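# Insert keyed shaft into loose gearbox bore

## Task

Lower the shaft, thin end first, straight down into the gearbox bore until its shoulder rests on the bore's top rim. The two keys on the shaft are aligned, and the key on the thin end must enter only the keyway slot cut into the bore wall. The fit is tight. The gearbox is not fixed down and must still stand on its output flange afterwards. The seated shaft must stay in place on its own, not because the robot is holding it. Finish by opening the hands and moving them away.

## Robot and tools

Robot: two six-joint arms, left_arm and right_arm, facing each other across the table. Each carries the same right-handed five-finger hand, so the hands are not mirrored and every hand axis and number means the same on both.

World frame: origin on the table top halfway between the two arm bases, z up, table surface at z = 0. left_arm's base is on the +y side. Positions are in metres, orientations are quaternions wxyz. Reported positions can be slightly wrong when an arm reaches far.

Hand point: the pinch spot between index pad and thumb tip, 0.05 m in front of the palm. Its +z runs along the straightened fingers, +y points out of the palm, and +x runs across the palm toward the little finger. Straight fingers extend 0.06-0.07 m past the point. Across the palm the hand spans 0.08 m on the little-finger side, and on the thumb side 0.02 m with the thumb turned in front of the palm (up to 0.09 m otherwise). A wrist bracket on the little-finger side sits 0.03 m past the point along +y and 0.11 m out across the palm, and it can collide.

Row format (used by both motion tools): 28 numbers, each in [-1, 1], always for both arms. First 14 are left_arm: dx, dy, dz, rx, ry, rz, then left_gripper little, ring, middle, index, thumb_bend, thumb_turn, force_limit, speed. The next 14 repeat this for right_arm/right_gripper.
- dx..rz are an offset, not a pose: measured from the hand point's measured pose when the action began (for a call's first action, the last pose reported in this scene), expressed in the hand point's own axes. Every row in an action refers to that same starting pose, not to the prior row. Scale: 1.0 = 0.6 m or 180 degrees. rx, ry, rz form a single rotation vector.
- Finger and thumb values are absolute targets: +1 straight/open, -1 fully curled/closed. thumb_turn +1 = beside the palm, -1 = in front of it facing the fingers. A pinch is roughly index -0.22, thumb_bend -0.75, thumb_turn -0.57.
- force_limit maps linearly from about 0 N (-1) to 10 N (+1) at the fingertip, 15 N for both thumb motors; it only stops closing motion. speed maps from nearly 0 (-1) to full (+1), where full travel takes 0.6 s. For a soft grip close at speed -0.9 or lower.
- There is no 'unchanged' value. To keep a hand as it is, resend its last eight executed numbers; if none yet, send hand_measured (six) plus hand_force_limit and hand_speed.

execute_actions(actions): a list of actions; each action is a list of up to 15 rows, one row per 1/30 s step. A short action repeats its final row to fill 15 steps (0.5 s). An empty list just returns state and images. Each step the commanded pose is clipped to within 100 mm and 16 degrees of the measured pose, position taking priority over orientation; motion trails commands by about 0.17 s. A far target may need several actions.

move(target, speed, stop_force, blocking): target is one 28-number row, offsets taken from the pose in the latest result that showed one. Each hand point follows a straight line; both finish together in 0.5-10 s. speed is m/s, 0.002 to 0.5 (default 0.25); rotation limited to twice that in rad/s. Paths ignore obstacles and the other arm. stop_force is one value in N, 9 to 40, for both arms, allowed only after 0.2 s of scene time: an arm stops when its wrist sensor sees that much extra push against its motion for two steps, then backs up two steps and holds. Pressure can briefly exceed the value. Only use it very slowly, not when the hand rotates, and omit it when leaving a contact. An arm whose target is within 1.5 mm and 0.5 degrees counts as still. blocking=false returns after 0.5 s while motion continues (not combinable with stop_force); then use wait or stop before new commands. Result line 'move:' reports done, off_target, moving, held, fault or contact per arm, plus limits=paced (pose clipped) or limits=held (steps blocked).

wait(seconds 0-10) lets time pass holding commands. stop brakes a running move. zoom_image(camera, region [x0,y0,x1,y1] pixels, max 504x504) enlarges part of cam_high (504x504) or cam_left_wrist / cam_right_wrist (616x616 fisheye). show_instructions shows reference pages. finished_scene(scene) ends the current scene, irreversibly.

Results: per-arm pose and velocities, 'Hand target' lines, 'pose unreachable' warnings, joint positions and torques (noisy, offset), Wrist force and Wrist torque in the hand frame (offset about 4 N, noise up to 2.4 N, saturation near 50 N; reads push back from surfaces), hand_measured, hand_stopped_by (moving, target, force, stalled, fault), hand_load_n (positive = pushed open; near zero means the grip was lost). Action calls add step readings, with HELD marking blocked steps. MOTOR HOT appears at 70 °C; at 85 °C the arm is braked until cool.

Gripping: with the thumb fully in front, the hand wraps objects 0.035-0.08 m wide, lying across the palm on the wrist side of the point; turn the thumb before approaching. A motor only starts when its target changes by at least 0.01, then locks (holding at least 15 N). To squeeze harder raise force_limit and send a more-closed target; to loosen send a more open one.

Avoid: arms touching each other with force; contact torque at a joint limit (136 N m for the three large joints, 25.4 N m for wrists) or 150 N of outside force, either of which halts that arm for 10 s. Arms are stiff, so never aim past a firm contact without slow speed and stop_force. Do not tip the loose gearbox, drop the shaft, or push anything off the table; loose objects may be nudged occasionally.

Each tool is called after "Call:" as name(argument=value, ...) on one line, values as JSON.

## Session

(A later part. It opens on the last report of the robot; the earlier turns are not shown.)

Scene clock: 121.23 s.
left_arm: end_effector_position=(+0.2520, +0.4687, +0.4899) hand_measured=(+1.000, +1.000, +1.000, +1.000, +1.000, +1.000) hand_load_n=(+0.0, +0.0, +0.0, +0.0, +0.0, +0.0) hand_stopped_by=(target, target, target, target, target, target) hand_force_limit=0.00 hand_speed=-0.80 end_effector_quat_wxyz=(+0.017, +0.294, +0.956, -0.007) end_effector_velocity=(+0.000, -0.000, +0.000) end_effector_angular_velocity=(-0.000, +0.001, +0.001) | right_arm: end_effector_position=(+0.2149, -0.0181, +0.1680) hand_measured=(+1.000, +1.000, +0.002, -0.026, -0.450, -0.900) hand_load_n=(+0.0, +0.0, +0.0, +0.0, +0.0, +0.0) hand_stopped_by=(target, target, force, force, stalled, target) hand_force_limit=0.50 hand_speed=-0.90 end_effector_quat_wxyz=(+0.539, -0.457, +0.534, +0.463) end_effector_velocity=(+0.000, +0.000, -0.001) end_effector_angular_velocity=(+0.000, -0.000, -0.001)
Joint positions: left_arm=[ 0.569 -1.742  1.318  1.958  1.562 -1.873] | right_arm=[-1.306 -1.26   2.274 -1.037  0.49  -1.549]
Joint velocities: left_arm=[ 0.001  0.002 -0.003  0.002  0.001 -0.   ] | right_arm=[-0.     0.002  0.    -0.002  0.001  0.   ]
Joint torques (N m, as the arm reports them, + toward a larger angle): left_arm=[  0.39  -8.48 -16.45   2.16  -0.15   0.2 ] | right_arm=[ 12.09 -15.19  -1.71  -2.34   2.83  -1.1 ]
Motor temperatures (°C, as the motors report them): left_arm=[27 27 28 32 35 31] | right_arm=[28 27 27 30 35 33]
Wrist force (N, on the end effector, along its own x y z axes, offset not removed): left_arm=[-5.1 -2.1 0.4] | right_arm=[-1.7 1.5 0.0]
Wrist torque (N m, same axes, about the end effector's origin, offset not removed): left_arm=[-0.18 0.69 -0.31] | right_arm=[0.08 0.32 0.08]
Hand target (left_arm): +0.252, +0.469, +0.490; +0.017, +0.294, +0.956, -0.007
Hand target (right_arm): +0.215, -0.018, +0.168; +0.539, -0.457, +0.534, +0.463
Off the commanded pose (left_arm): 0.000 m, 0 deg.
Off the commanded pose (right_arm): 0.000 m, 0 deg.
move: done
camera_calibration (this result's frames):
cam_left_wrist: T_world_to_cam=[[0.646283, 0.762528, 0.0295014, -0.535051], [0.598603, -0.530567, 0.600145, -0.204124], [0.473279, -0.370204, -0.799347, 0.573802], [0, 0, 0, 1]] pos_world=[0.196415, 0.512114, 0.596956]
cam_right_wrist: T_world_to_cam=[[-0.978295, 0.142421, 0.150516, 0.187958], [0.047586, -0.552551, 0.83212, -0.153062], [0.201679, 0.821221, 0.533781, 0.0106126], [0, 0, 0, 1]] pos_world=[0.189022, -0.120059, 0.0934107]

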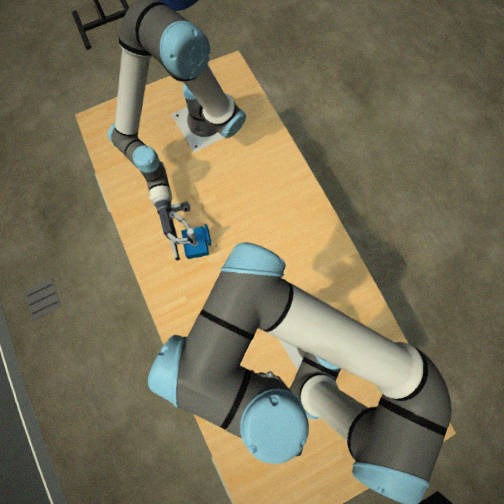

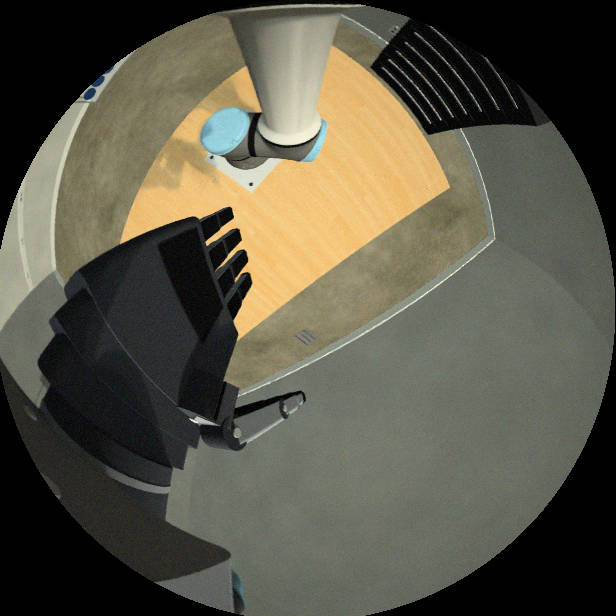

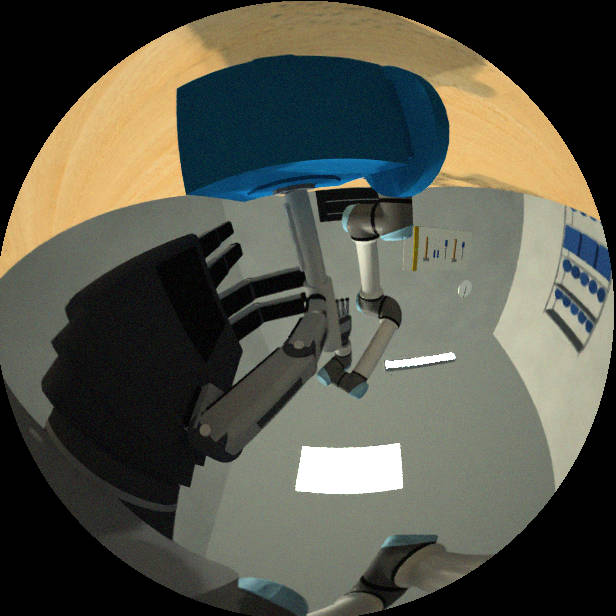

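Call:
move(target=[0,0,0,0,0,0,1,1,1,1,1,1,0,-0.8,0,0,0,0,0,0,1,1,0.15,0.15,-0.3,-0.9,0.5,-0.85])

Call:
move(target=[0,0,0,0,0,0,1,1,1,1,1,1,0,-0.8,-0.02,0.009,0,0,0,0,1,1,0.15,0.15,-0.3,-0.9,0.5,-0.85], speed=0.012)

Call:
zoom_image(camera="cam_right_wrist", region=[230,150,390,310])

Call:
zoom_image(camera="cam_high", region=[160,200,230,270])

Scene clock: 122.73 s.
left_arm: end_effector_position=(+0.2520, +0.4687, +0.4899) hand_measured=(+1.000, +1.000, +1.000, +1.000, +1.000, +1.000) hand_load_n=(+0.0, +0.0, +0.0, +0.0, +0.0, +0.0) hand_stopped_by=(target, target, target, target, target, target) hand_force_limit=0.00 hand_speed=-0.80 end_effector_quat_wxyz=(+0.017, +0.294, +0.956, -0.007) end_effector_velocity=(-0.000, +0.000, +0.000) end_effector_angular_velocity=(+0.000, +0.001, +0.002) | right_arm: end_effector_position=(+0.2149, -0.0181, +0.1680) hand_measured=(+1.000, +1.000, +0.150, +0.150, -0.300, -0.900) hand_load_n=(+0.0, +0.0, +0.0, +0.0, +0.0, +0.0) hand_stopped_by=(target, target, target, target, target, target) hand_force_limit=0.50 hand_speed=-0.85 end_effector_quat_wxyz=(+0.539, -0.457, +0.534, +0.463) end_effector_velocity=(+0.000, -0.000, +0.000) end_effector_angular_velocity=(-0.000, +0.000, +0.000)
Joint positions: left_arm=[ 0.569 -1.742  1.318  1.958  1.562 -1.873] | right_arm=[-1.306 -1.26   2.274 -1.037  0.49  -1.549]
Joint velocities: left_arm=[ 0.001  0.001 -0.001  0.     0.    -0.002] | right_arm=[-0.     0.    -0.001  0.001 -0.    -0.   ]
Joint torques (N m, as the arm reports them, + toward a larger angle): left_arm=[  0.19  -8.67 -16.44   2.06  -0.07   0.3 ] | right_arm=[ 10.95 -29.8   -9.78   0.7    1.68   0.83]
Motor temperatures (°C, as the motors report them): left_arm=[27 27 28 32 35 31] | right_arm=[28 27 27 30 35 33]
Wrist force (N, on the end effector, along its own x y z axes, offset not removed): left_arm=[-3.5 0.7 -2.0] | right_arm=[-2.2 -0.4 0.3]
Wrist torque (N m, same axes, about the end effector's origin, offset not removed): left_arm=[0.43 0.57 -0.25] | right_arm=[-0.04 0.50 0.11]
Hand target (left_arm): +0.252, +0.469, +0.490; +0.017, +0.294, +0.956, -0.007
Hand target (right_arm): +0.215, -0.018, +0.168; +0.539, -0.457, +0.534, +0.463
Off the commanded pose (left_arm): 0.000 m, 0 deg.
Off the commanded pose (right_arm): 0.000 m, 0 deg.
move: done
camera_calibration (this result's frames):
cam_left_wrist: T_world_to_cam=[[0.646283, 0.762528, 0.0295015, -0.535051], [0.598603, -0.530566, 0.600145, -0.204124], [0.47328, -0.370204, -0.799347, 0.573802], [0, 0, 0, 1]] pos_world=[0.196415, 0.512114, 0.596956]
cam_right_wrist: T_world_to_cam=[[-0.978289, 0.14243, 0.150544, 0.187943], [0.0476064, -0.552543, 0.832124, -0.153061], [0.201701, 0.821225, 0.533766, 0.010619], [0, 0, 0, 1]] pos_world=[0.189008, -0.120062, 0.0934038]

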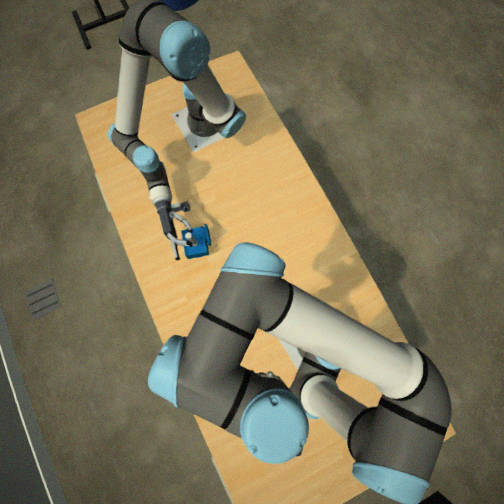

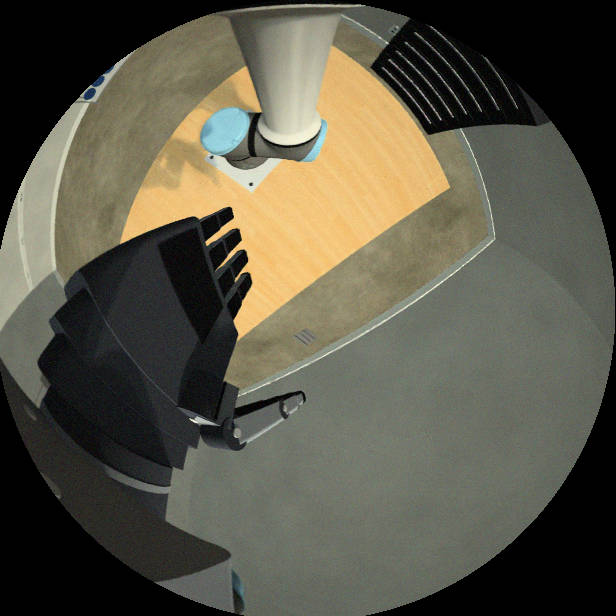

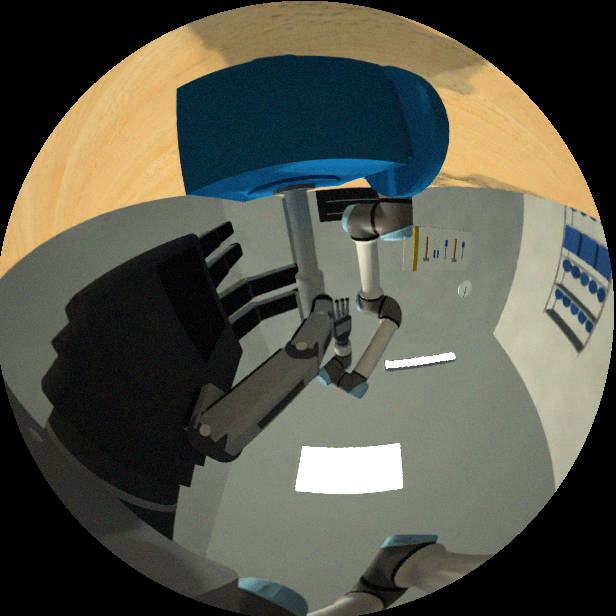

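Scene clock: 124.07 s.
left_arm: end_effector_position=(+0.2520, +0.4687, +0.4899) hand_measured=(+1.000, +1.000, +1.000, +1.000, +1.000, +1.000) hand_load_n=(+0.0, +0.0, +0.0, +0.0, +0.0, +0.0) hand_stopped_by=(target, target, target, target, target, target) hand_force_limit=0.00 hand_speed=-0.80 end_effector_quat_wxyz=(+0.017, +0.294, +0.956, -0.007) end_effector_velocity=(+0.000, -0.000, -0.000) end_effector_angular_velocity=(+0.002, +0.001, -0.000) | right_arm: end_effector_position=(+0.2095, -0.0174, +0.1799) hand_measured=(+1.000, +1.000, +0.150, +0.150, -0.300, -0.900) hand_load_n=(+0.0, +0.0, +0.0, +0.0, +0.0, +0.0) hand_stopped_by=(target, target, target, target, target, target) hand_force_limit=0.50 hand_speed=-0.85 end_effector_quat_wxyz=(+0.539, -0.457, +0.534, +0.463) end_effector_velocity=(-0.001, +0.000, +0.001) end_effector_angular_velocity=(-0.000, -0.000, +0.000)
Joint positions: left_arm=[ 0.569 -1.742  1.318  1.958  1.562 -1.873] | right_arm=[-1.299 -1.297  2.277 -1.002  0.498 -1.55 ]
Joint velocities: left_arm=[-0.     0.002 -0.     0.    -0.     0.   ] | right_arm=[ 0.001 -0.004 -0.     0.005  0.001 -0.001]
Joint torques (N m, as the arm reports them, + toward a larger angle): left_arm=[  0.29  -8.1  -16.29   2.11  -0.11   0.32] | right_arm=[ 11.71 -29.08  -2.65   0.76   2.83  -1.62]
Motor temperatures (°C, as the motors report them): left_arm=[27 27 28 32 35 31] | right_arm=[28 27 27 30 35 33]
Wrist force (N, on the end effector, along its own x y z axes, offset not removed): left_arm=[-0.4 2.0 1.1] | right_arm=[1.3 -1.0 -1.1]
Wrist torque (N m, same axes, about the end effector's origin, offset not removed): left_arm=[0.33 0.08 0.10] | right_arm=[-0.13 -0.04 0.36]
Hand target (left_arm): +0.252, +0.469, +0.490; +0.017, +0.294, +0.956, -0.007
Hand target (right_arm): +0.209, -0.017, +0.180; +0.539, -0.457, +0.534, +0.463
Off the commanded pose (left_arm): 0.000 m, 0 deg.
Off the commanded pose (right_arm): 0.000 m, 0 deg.
move: done
camera_calibration (this result's frames):
cam_left_wrist: T_world_to_cam=[[0.646283, 0.762528, 0.0295015, -0.535051], [0.598602, -0.530567, 0.600145, -0.204124], [0.47328, -0.370204, -0.799347, 0.573802], [0, 0, 0, 1]] pos_world=[0.196415, 0.512114, 0.596956]
cam_right_wrist: T_world_to_cam=[[-0.978291, 0.142421, 0.150541, 0.180847], [0.0476046, -0.55256, 0.832113, -0.162324], [0.201694, 0.821215, 0.533784, 0.004769], [0, 0, 0, 1]] pos_world=[0.183687, -0.119366, 0.105301]

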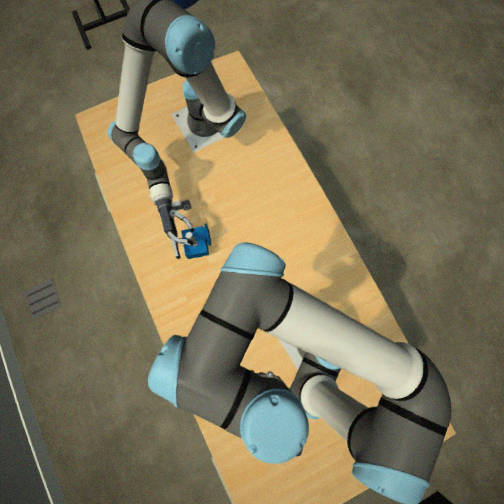

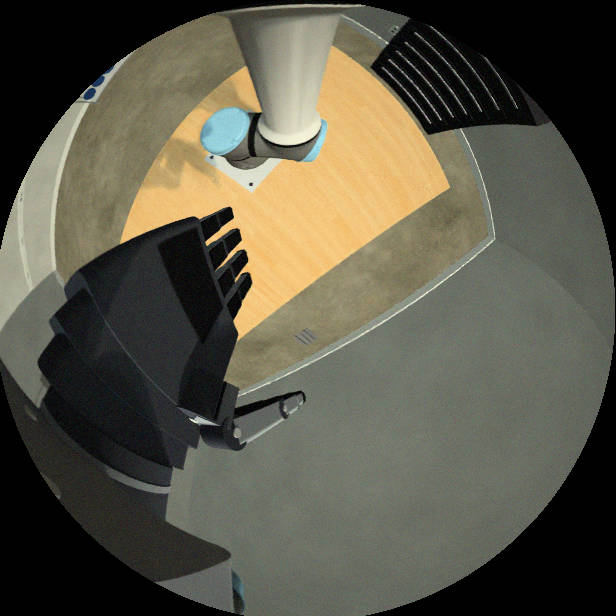

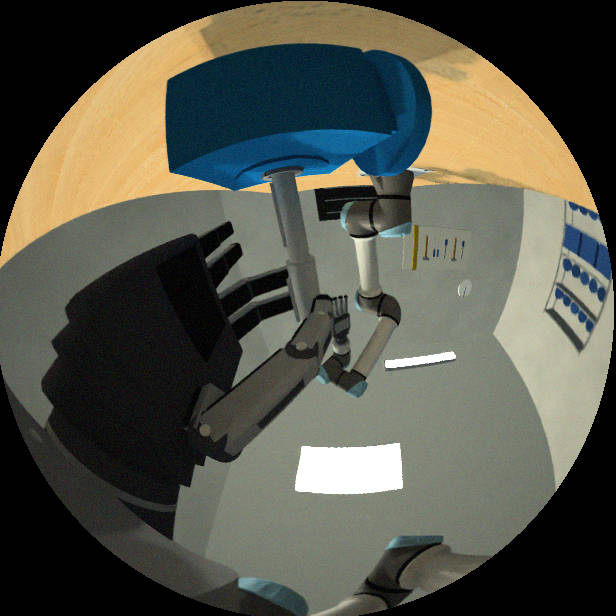

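Region (230, 150, 390, 310) of cam_right_wrist's 616x616 image, scaled by 3.150, with more detail than that image has.

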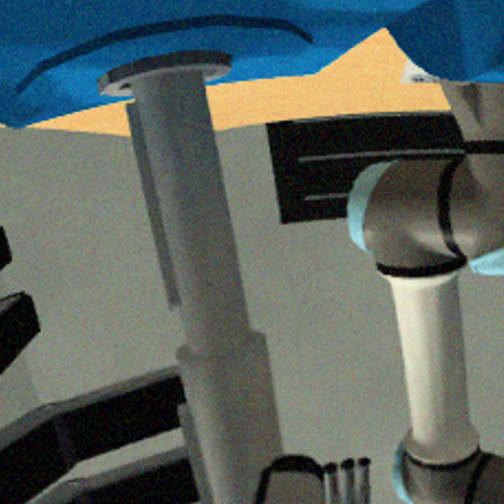

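Region (160, 200, 230, 270) of cam_high's 504x504 image, scaled by 7.200, with more detail than that image has.

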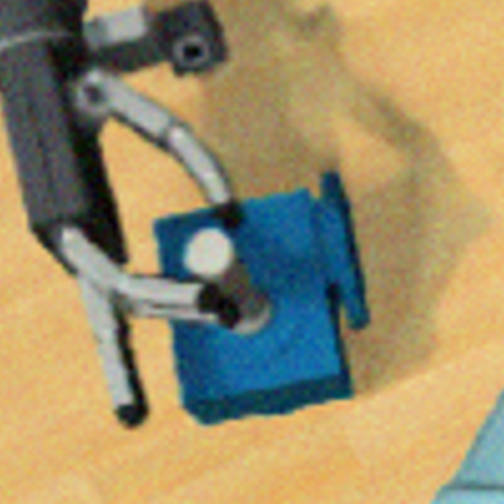

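Call:
move(target=[0,0,0,0,0,0,1,1,1,1,1,1,0,-0.8,0.006,-0.007,0,0,0,0,1,1,0.15,0.15,-0.3,-0.9,0.5,-0.85], speed=0.01)

Call:
move(target=[0,0,0,0,0,0,1,1,1,1,1,1,0,-0.8,0,0,0,0,0,0,1,1,0.04,0.04,-0.38,-0.9,0.2,-0.92])

Call:
zoom_image(camera="cam_right_wrist", region=[230,150,390,310])

Call:
zoom_image(camera="cam_high", region=[160,200,230,270])

Scene clock: 125.03 s.
left_arm: end_effector_position=(+0.2520, +0.4687, +0.4899) hand_measured=(+1.000, +1.000, +1.000, +1.000, +1.000, +1.000) hand_load_n=(+0.0, +0.0, +0.0, +0.0, +0.0, +0.0) hand_stopped_by=(target, target, target, target, target, target) hand_force_limit=0.00 hand_speed=-0.80 end_effector_quat_wxyz=(+0.017, +0.294, +0.956, -0.007) end_effector_velocity=(-0.000, +0.000, +0.001) end_effector_angular_velocity=(-0.000, -0.001, -0.001) | right_arm: end_effector_position=(+0.2136, -0.0180, +0.1764) hand_measured=(+1.000, +1.000, +0.150, +0.150, -0.300, -0.900) hand_load_n=(+0.0, +0.0, +0.0, +0.0, +0.0, +0.0) hand_stopped_by=(target, target, target, target, target, target) hand_force_limit=0.50 hand_speed=-0.85 end_effector_quat_wxyz=(+0.539, -0.457, +0.534, +0.463) end_effector_velocity=(+0.001, -0.000, -0.001) end_effector_angular_velocity=(+0.001, -0.002, +0.001)
Joint positions: left_arm=[ 0.569 -1.742  1.318  1.958  1.562 -1.873] | right_arm=[-1.304 -1.283  2.272 -1.011  0.492 -1.549]
Joint velocities: left_arm=[-0.    -0.001 -0.001  0.001 -0.001  0.   ] | right_arm=[-0.001  0.003 -0.001 -0.004 -0.002  0.   ]
Joint torques (N m, as the arm reports them, + toward a larger angle): left_arm=[  0.18  -8.57 -16.7    2.02  -0.03   0.32] | right_arm=[-14.86 -15.54 -23.76  -2.21  -3.     1.97]
Motor temperatures (°C, as the motors report them): left_arm=[27 27 28 32 35 31] | right_arm=[28 27 27 30 35 33]
Wrist force (N, on the end effector, along its own x y z axes, offset not removed): left_arm=[-1.7 0.5 -0.1] | right_arm=[1.0 0.3 1.6]
Wrist torque (N m, same axes, about the end effector's origin, offset not removed): left_arm=[0.23 0.19 0.13] | right_arm=[-0.16 0.00 0.12]
Hand target (left_arm): +0.252, +0.469, +0.490; +0.017, +0.294, +0.956, -0.007
Hand target (right_arm): +0.214, -0.018, +0.176; +0.539, -0.457, +0.534, +0.463
Off the commanded pose (left_arm): 0.000 m, 0 deg.
Off the commanded pose (right_arm): 0.000 m, 0 deg.
move: done
camera_calibration (this result's frames):
cam_left_wrist: T_world_to_cam=[[0.646282, 0.762528, 0.0295016, -0.535051], [0.598603, -0.530566, 0.600145, -0.204124], [0.47328, -0.370204, -0.799347, 0.573802], [0, 0, 0, 1]] pos_world=[0.196415, 0.512114, 0.596956]
cam_right_wrist: T_world_to_cam=[[-0.978292, 0.142414, 0.150544, 0.185454], [0.0476126, -0.552553, 0.832117, -0.159907], [0.201689, 0.821221, 0.533777, 0.00632331], [0, 0, 0, 1]] pos_world=[0.187766, -0.119961, 0.101767]

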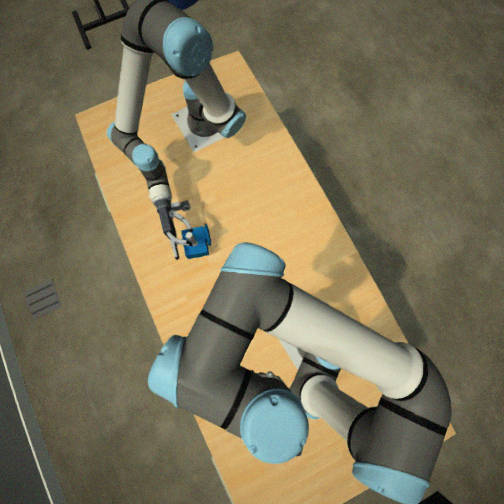

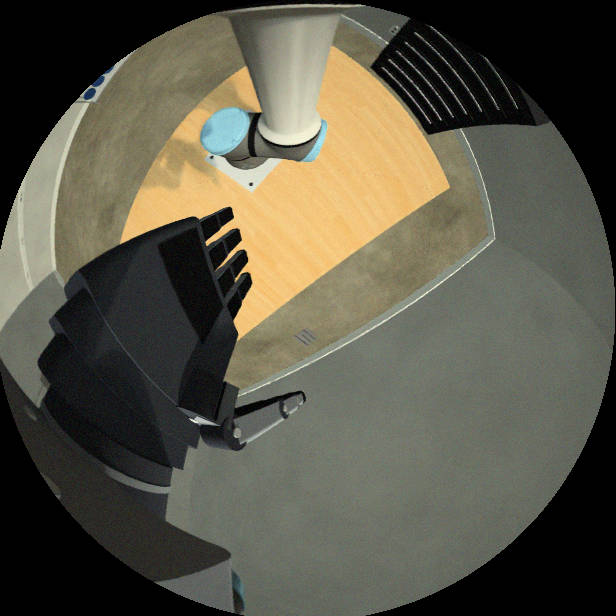

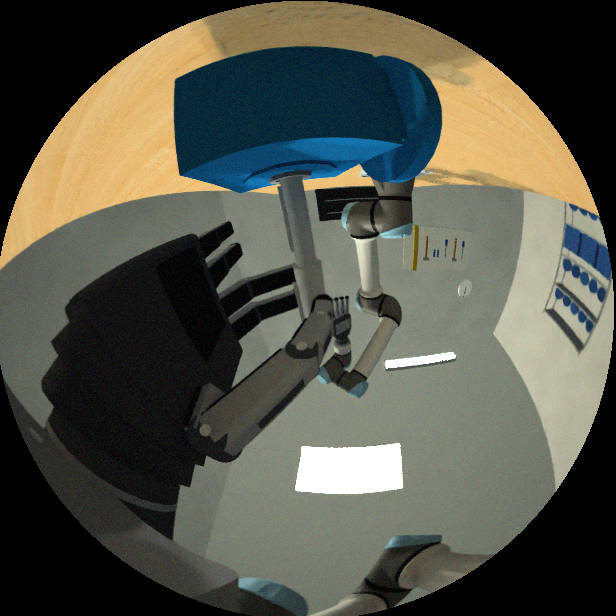

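Scene clock: 126.20 s.
left_arm: end_effector_position=(+0.2520, +0.4687, +0.4899) hand_measured=(+1.000, +1.000, +1.000, +1.000, +1.000, +1.000) hand_load_n=(+0.0, +0.0, +0.0, +0.0, +0.0, +0.0) hand_stopped_by=(target, target, target, target, target, target) hand_force_limit=0.00 hand_speed=-0.80 end_effector_quat_wxyz=(+0.017, +0.294, +0.956, -0.007) end_effector_velocity=(+0.000, -0.000, +0.000) end_effector_angular_velocity=(-0.002, -0.002, -0.002) | right_arm: end_effector_position=(+0.2136, -0.0180, +0.1764) hand_measured=(+1.000, +1.000, +0.040, +0.040, -0.380, -0.900) hand_load_n=(+0.0, +0.0, +0.0, +0.0, +0.0, +0.0) hand_stopped_by=(target, target, target, target, target, target) hand_force_limit=0.20 hand_speed=-0.92 end_effector_quat_wxyz=(+0.539, -0.457, +0.534, +0.463) end_effector_velocity=(-0.000, -0.000, -0.000) end_effector_angular_velocity=(-0.000, -0.000, +0.001)
Joint positions: left_arm=[ 0.569 -1.742  1.318  1.958  1.562 -1.873] | right_arm=[-1.304 -1.283  2.272 -1.011  0.492 -1.549]
Joint velocities: left_arm=[-0.001 -0.001 -0.001 -0.001 -0.     0.001] | right_arm=[ 0.    -0.     0.     0.    -0.001 -0.   ]
Joint torques (N m, as the arm reports them, + toward a larger angle): left_arm=[ -0.02  -9.02 -16.25   2.06  -0.07   0.26] | right_arm=[ -3.4  -29.3  -11.2    0.52   1.57   0.68]
Motor temperatures (°C, as the motors report them): left_arm=[27 27 28 32 35 31] | right_arm=[28 27 27 30 35 33]
Wrist force (N, on the end effector, along its own x y z axes, offset not removed): left_arm=[-2.3 1.3 0.3] | right_arm=[-1.6 -1.5 2.1]
Wrist torque (N m, same axes, about the end effector's origin, offset not removed): left_arm=[0.28 0.27 0.03] | right_arm=[-0.41 0.20 -0.05]
Hand target (left_arm): +0.252, +0.469, +0.490; +0.017, +0.294, +0.956, -0.007
Hand target (right_arm): +0.214, -0.018, +0.176; +0.539, -0.457, +0.534, +0.463
Off the commanded pose (left_arm): 0.000 m, 0 deg.
Off the commanded pose (right_arm): 0.000 m, 0 deg.
move: done
camera_calibration (this result's frames):
cam_left_wrist: T_world_to_cam=[[0.646283, 0.762528, 0.0295016, -0.535051], [0.598603, -0.530567, 0.600145, -0.204124], [0.47328, -0.370204, -0.799347, 0.573802], [0, 0, 0, 1]] pos_world=[0.196415, 0.512114, 0.596956]
cam_right_wrist: T_world_to_cam=[[-0.978296, 0.142414, 0.150519, 0.185484], [0.0475884, -0.552565, 0.83211, -0.159918], [0.201676, 0.821213, 0.533794, 0.00631654], [0, 0, 0, 1]] pos_world=[0.187795, -0.119968, 0.101779]

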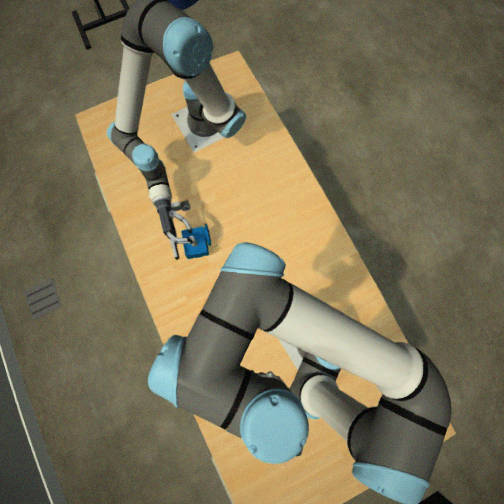

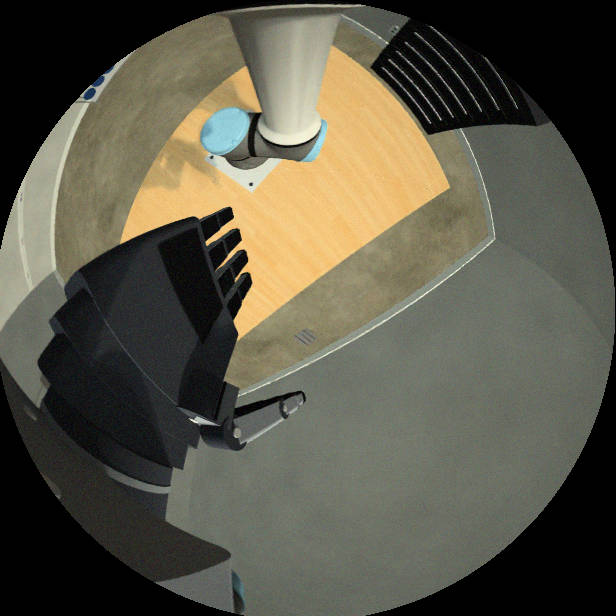

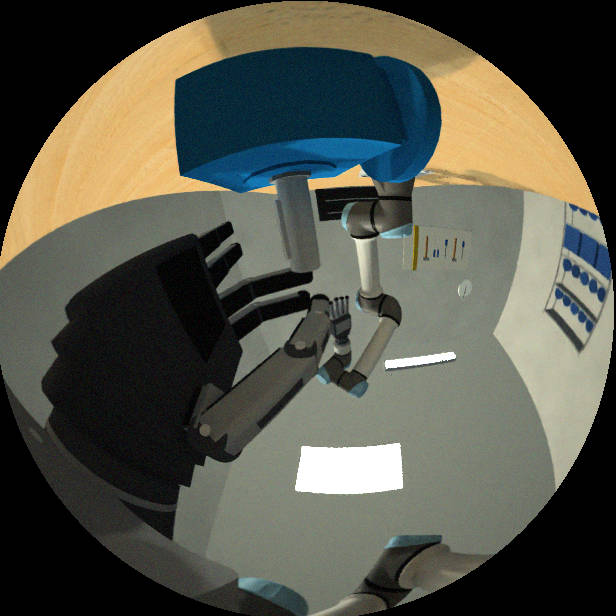

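Region (230, 150, 390, 310) of cam_right_wrist's 616x616 image, scaled by 3.150, with more detail than that image has.

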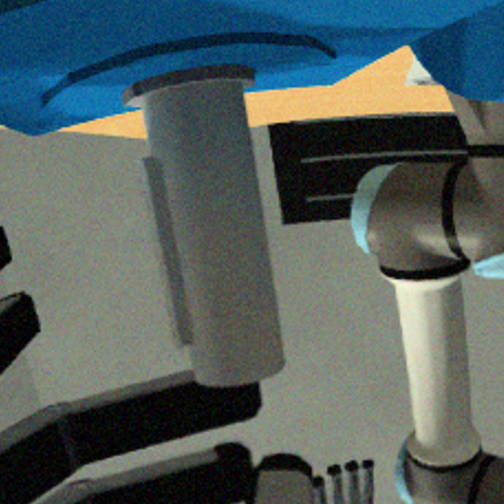

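Region (160, 200, 230, 270) of cam_high's 504x504 image, scaled by 7.200, with more detail than that image has.

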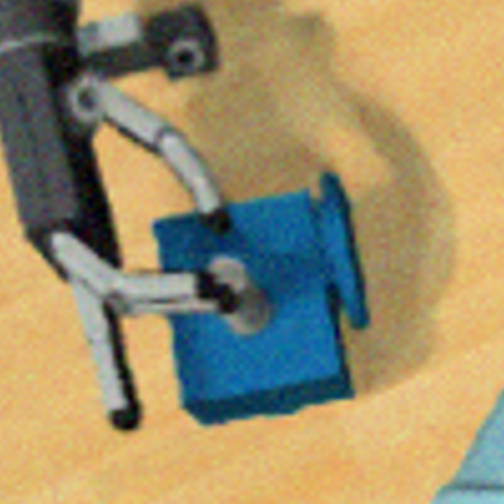

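It dropped fully into the bore. Retreating.

Call:
move(target=[0,0,0,0,0,0,1,1,1,1,1,1,0,-0.8,-0.25,0.05,-0.05,0.1,0,0,1,1,0.04,0.04,-0.38,-0.9,0.2,-0.92], speed=0.15)

Scene clock: 127.80 s.
left_arm: end_effector_position=(+0.2520, +0.4687, +0.4899) hand_measured=(+1.000, +1.000, +1.000, +1.000, +1.000, +1.000) hand_load_n=(+0.0, +0.0, +0.0, +0.0, +0.0, +0.0) hand_stopped_by=(target, target, target, target, target, target) hand_force_limit=0.00 hand_speed=-0.80 end_effector_quat_wxyz=(+0.017, +0.294, +0.956, -0.007) end_effector_velocity=(-0.000, +0.000, +0.000) end_effector_angular_velocity=(+0.001, +0.000, -0.002) | right_arm: end_effector_position=(+0.1790, -0.0447, +0.3260) hand_measured=(+1.000, +1.000, +0.040, +0.040, -0.380, -0.900) hand_load_n=(+0.0, +0.0, +0.0, +0.0, +0.0, +0.0) hand_stopped_by=(target, target, target, target, target, target) hand_force_limit=0.20 hand_speed=-0.92 end_effector_quat_wxyz=(+0.604, -0.367, +0.600, +0.374) end_effector_velocity=(-0.000, -0.000, +0.001) end_effector_angular_velocity=(-0.002, +0.001, -0.004)
Joint positions: left_arm=[ 0.569 -1.742  1.318  1.958  1.562 -1.873] | right_arm=[-1.223 -1.845  2.321 -0.489  0.887 -1.558]
Joint velocities: left_arm=[-0.001 -0.001  0.     0.002 -0.     0.001] | right_arm=[ 0.001 -0.004 -0.002  0.009  0.005 -0.002]
Joint torques (N m, as the arm reports them, + toward a larger angle): left_arm=[  0.54  -9.07 -16.3    2.17  -0.08   0.21] | right_arm=[ 11.66 -12.75 -31.64   0.29   3.07  -1.52]
Motor temperatures (°C, as the motors report them): left_arm=[27 27 28 32 35 31] | right_arm=[28 27 27 30 35 33]
Wrist force (N, on the end effector, along its own x y z axes, offset not removed): left_arm=[-1.1 -2.3 -0.8] | right_arm=[1.5 -0.3 1.6]
Wrist torque (N m, same axes, about the end effector's origin, offset not removed): left_arm=[-0.35 0.23 -0.05] | right_arm=[0.00 -0.13 0.35]
Hand target (left_arm): +0.252, +0.469, +0.490; +0.017, +0.294, +0.956, -0.007
Hand target (right_arm): +0.179, -0.045, +0.326; +0.604, -0.367, +0.600, +0.374
Off the commanded pose (left_arm): 0.000 m, 0 deg.
Off the commanded pose (right_arm): 0.000 m, 0 deg.
move: done
camera_calibration (this result's frames):
cam_left_wrist: T_world_to_cam=[[0.646283, 0.762528, 0.0295015, -0.535051], [0.598602, -0.530567, 0.600145, -0.204124], [0.47328, -0.370204, -0.799347, 0.573802], [0, 0, 0, 1]] pos_world=[0.196415, 0.512114, 0.596956]
cam_right_wrist: T_world_to_cam=[[-0.88605, 0.437351, 0.153754, 0.128455], [-0.122739, -0.541134, 0.831931, -0.266392], [0.447047, 0.71826, 0.533152, -0.0929669], [0, 0, 0, 1]] pos_world=[0.122682, -0.133559, 0.251434]

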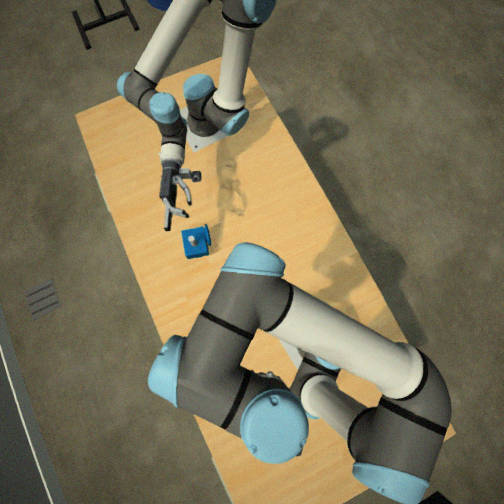

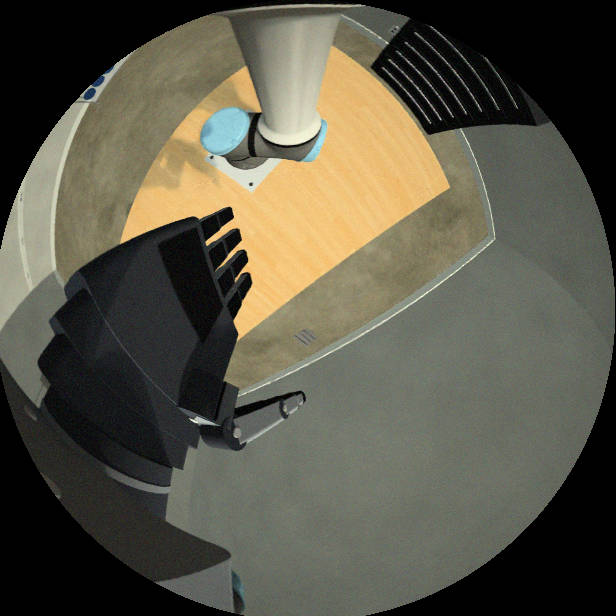

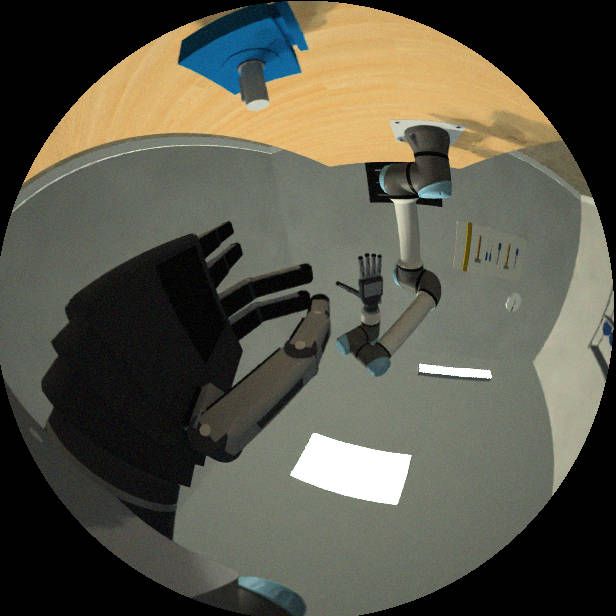

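Call:
finished_scene(scene=2)

The scene is finished: the task was done.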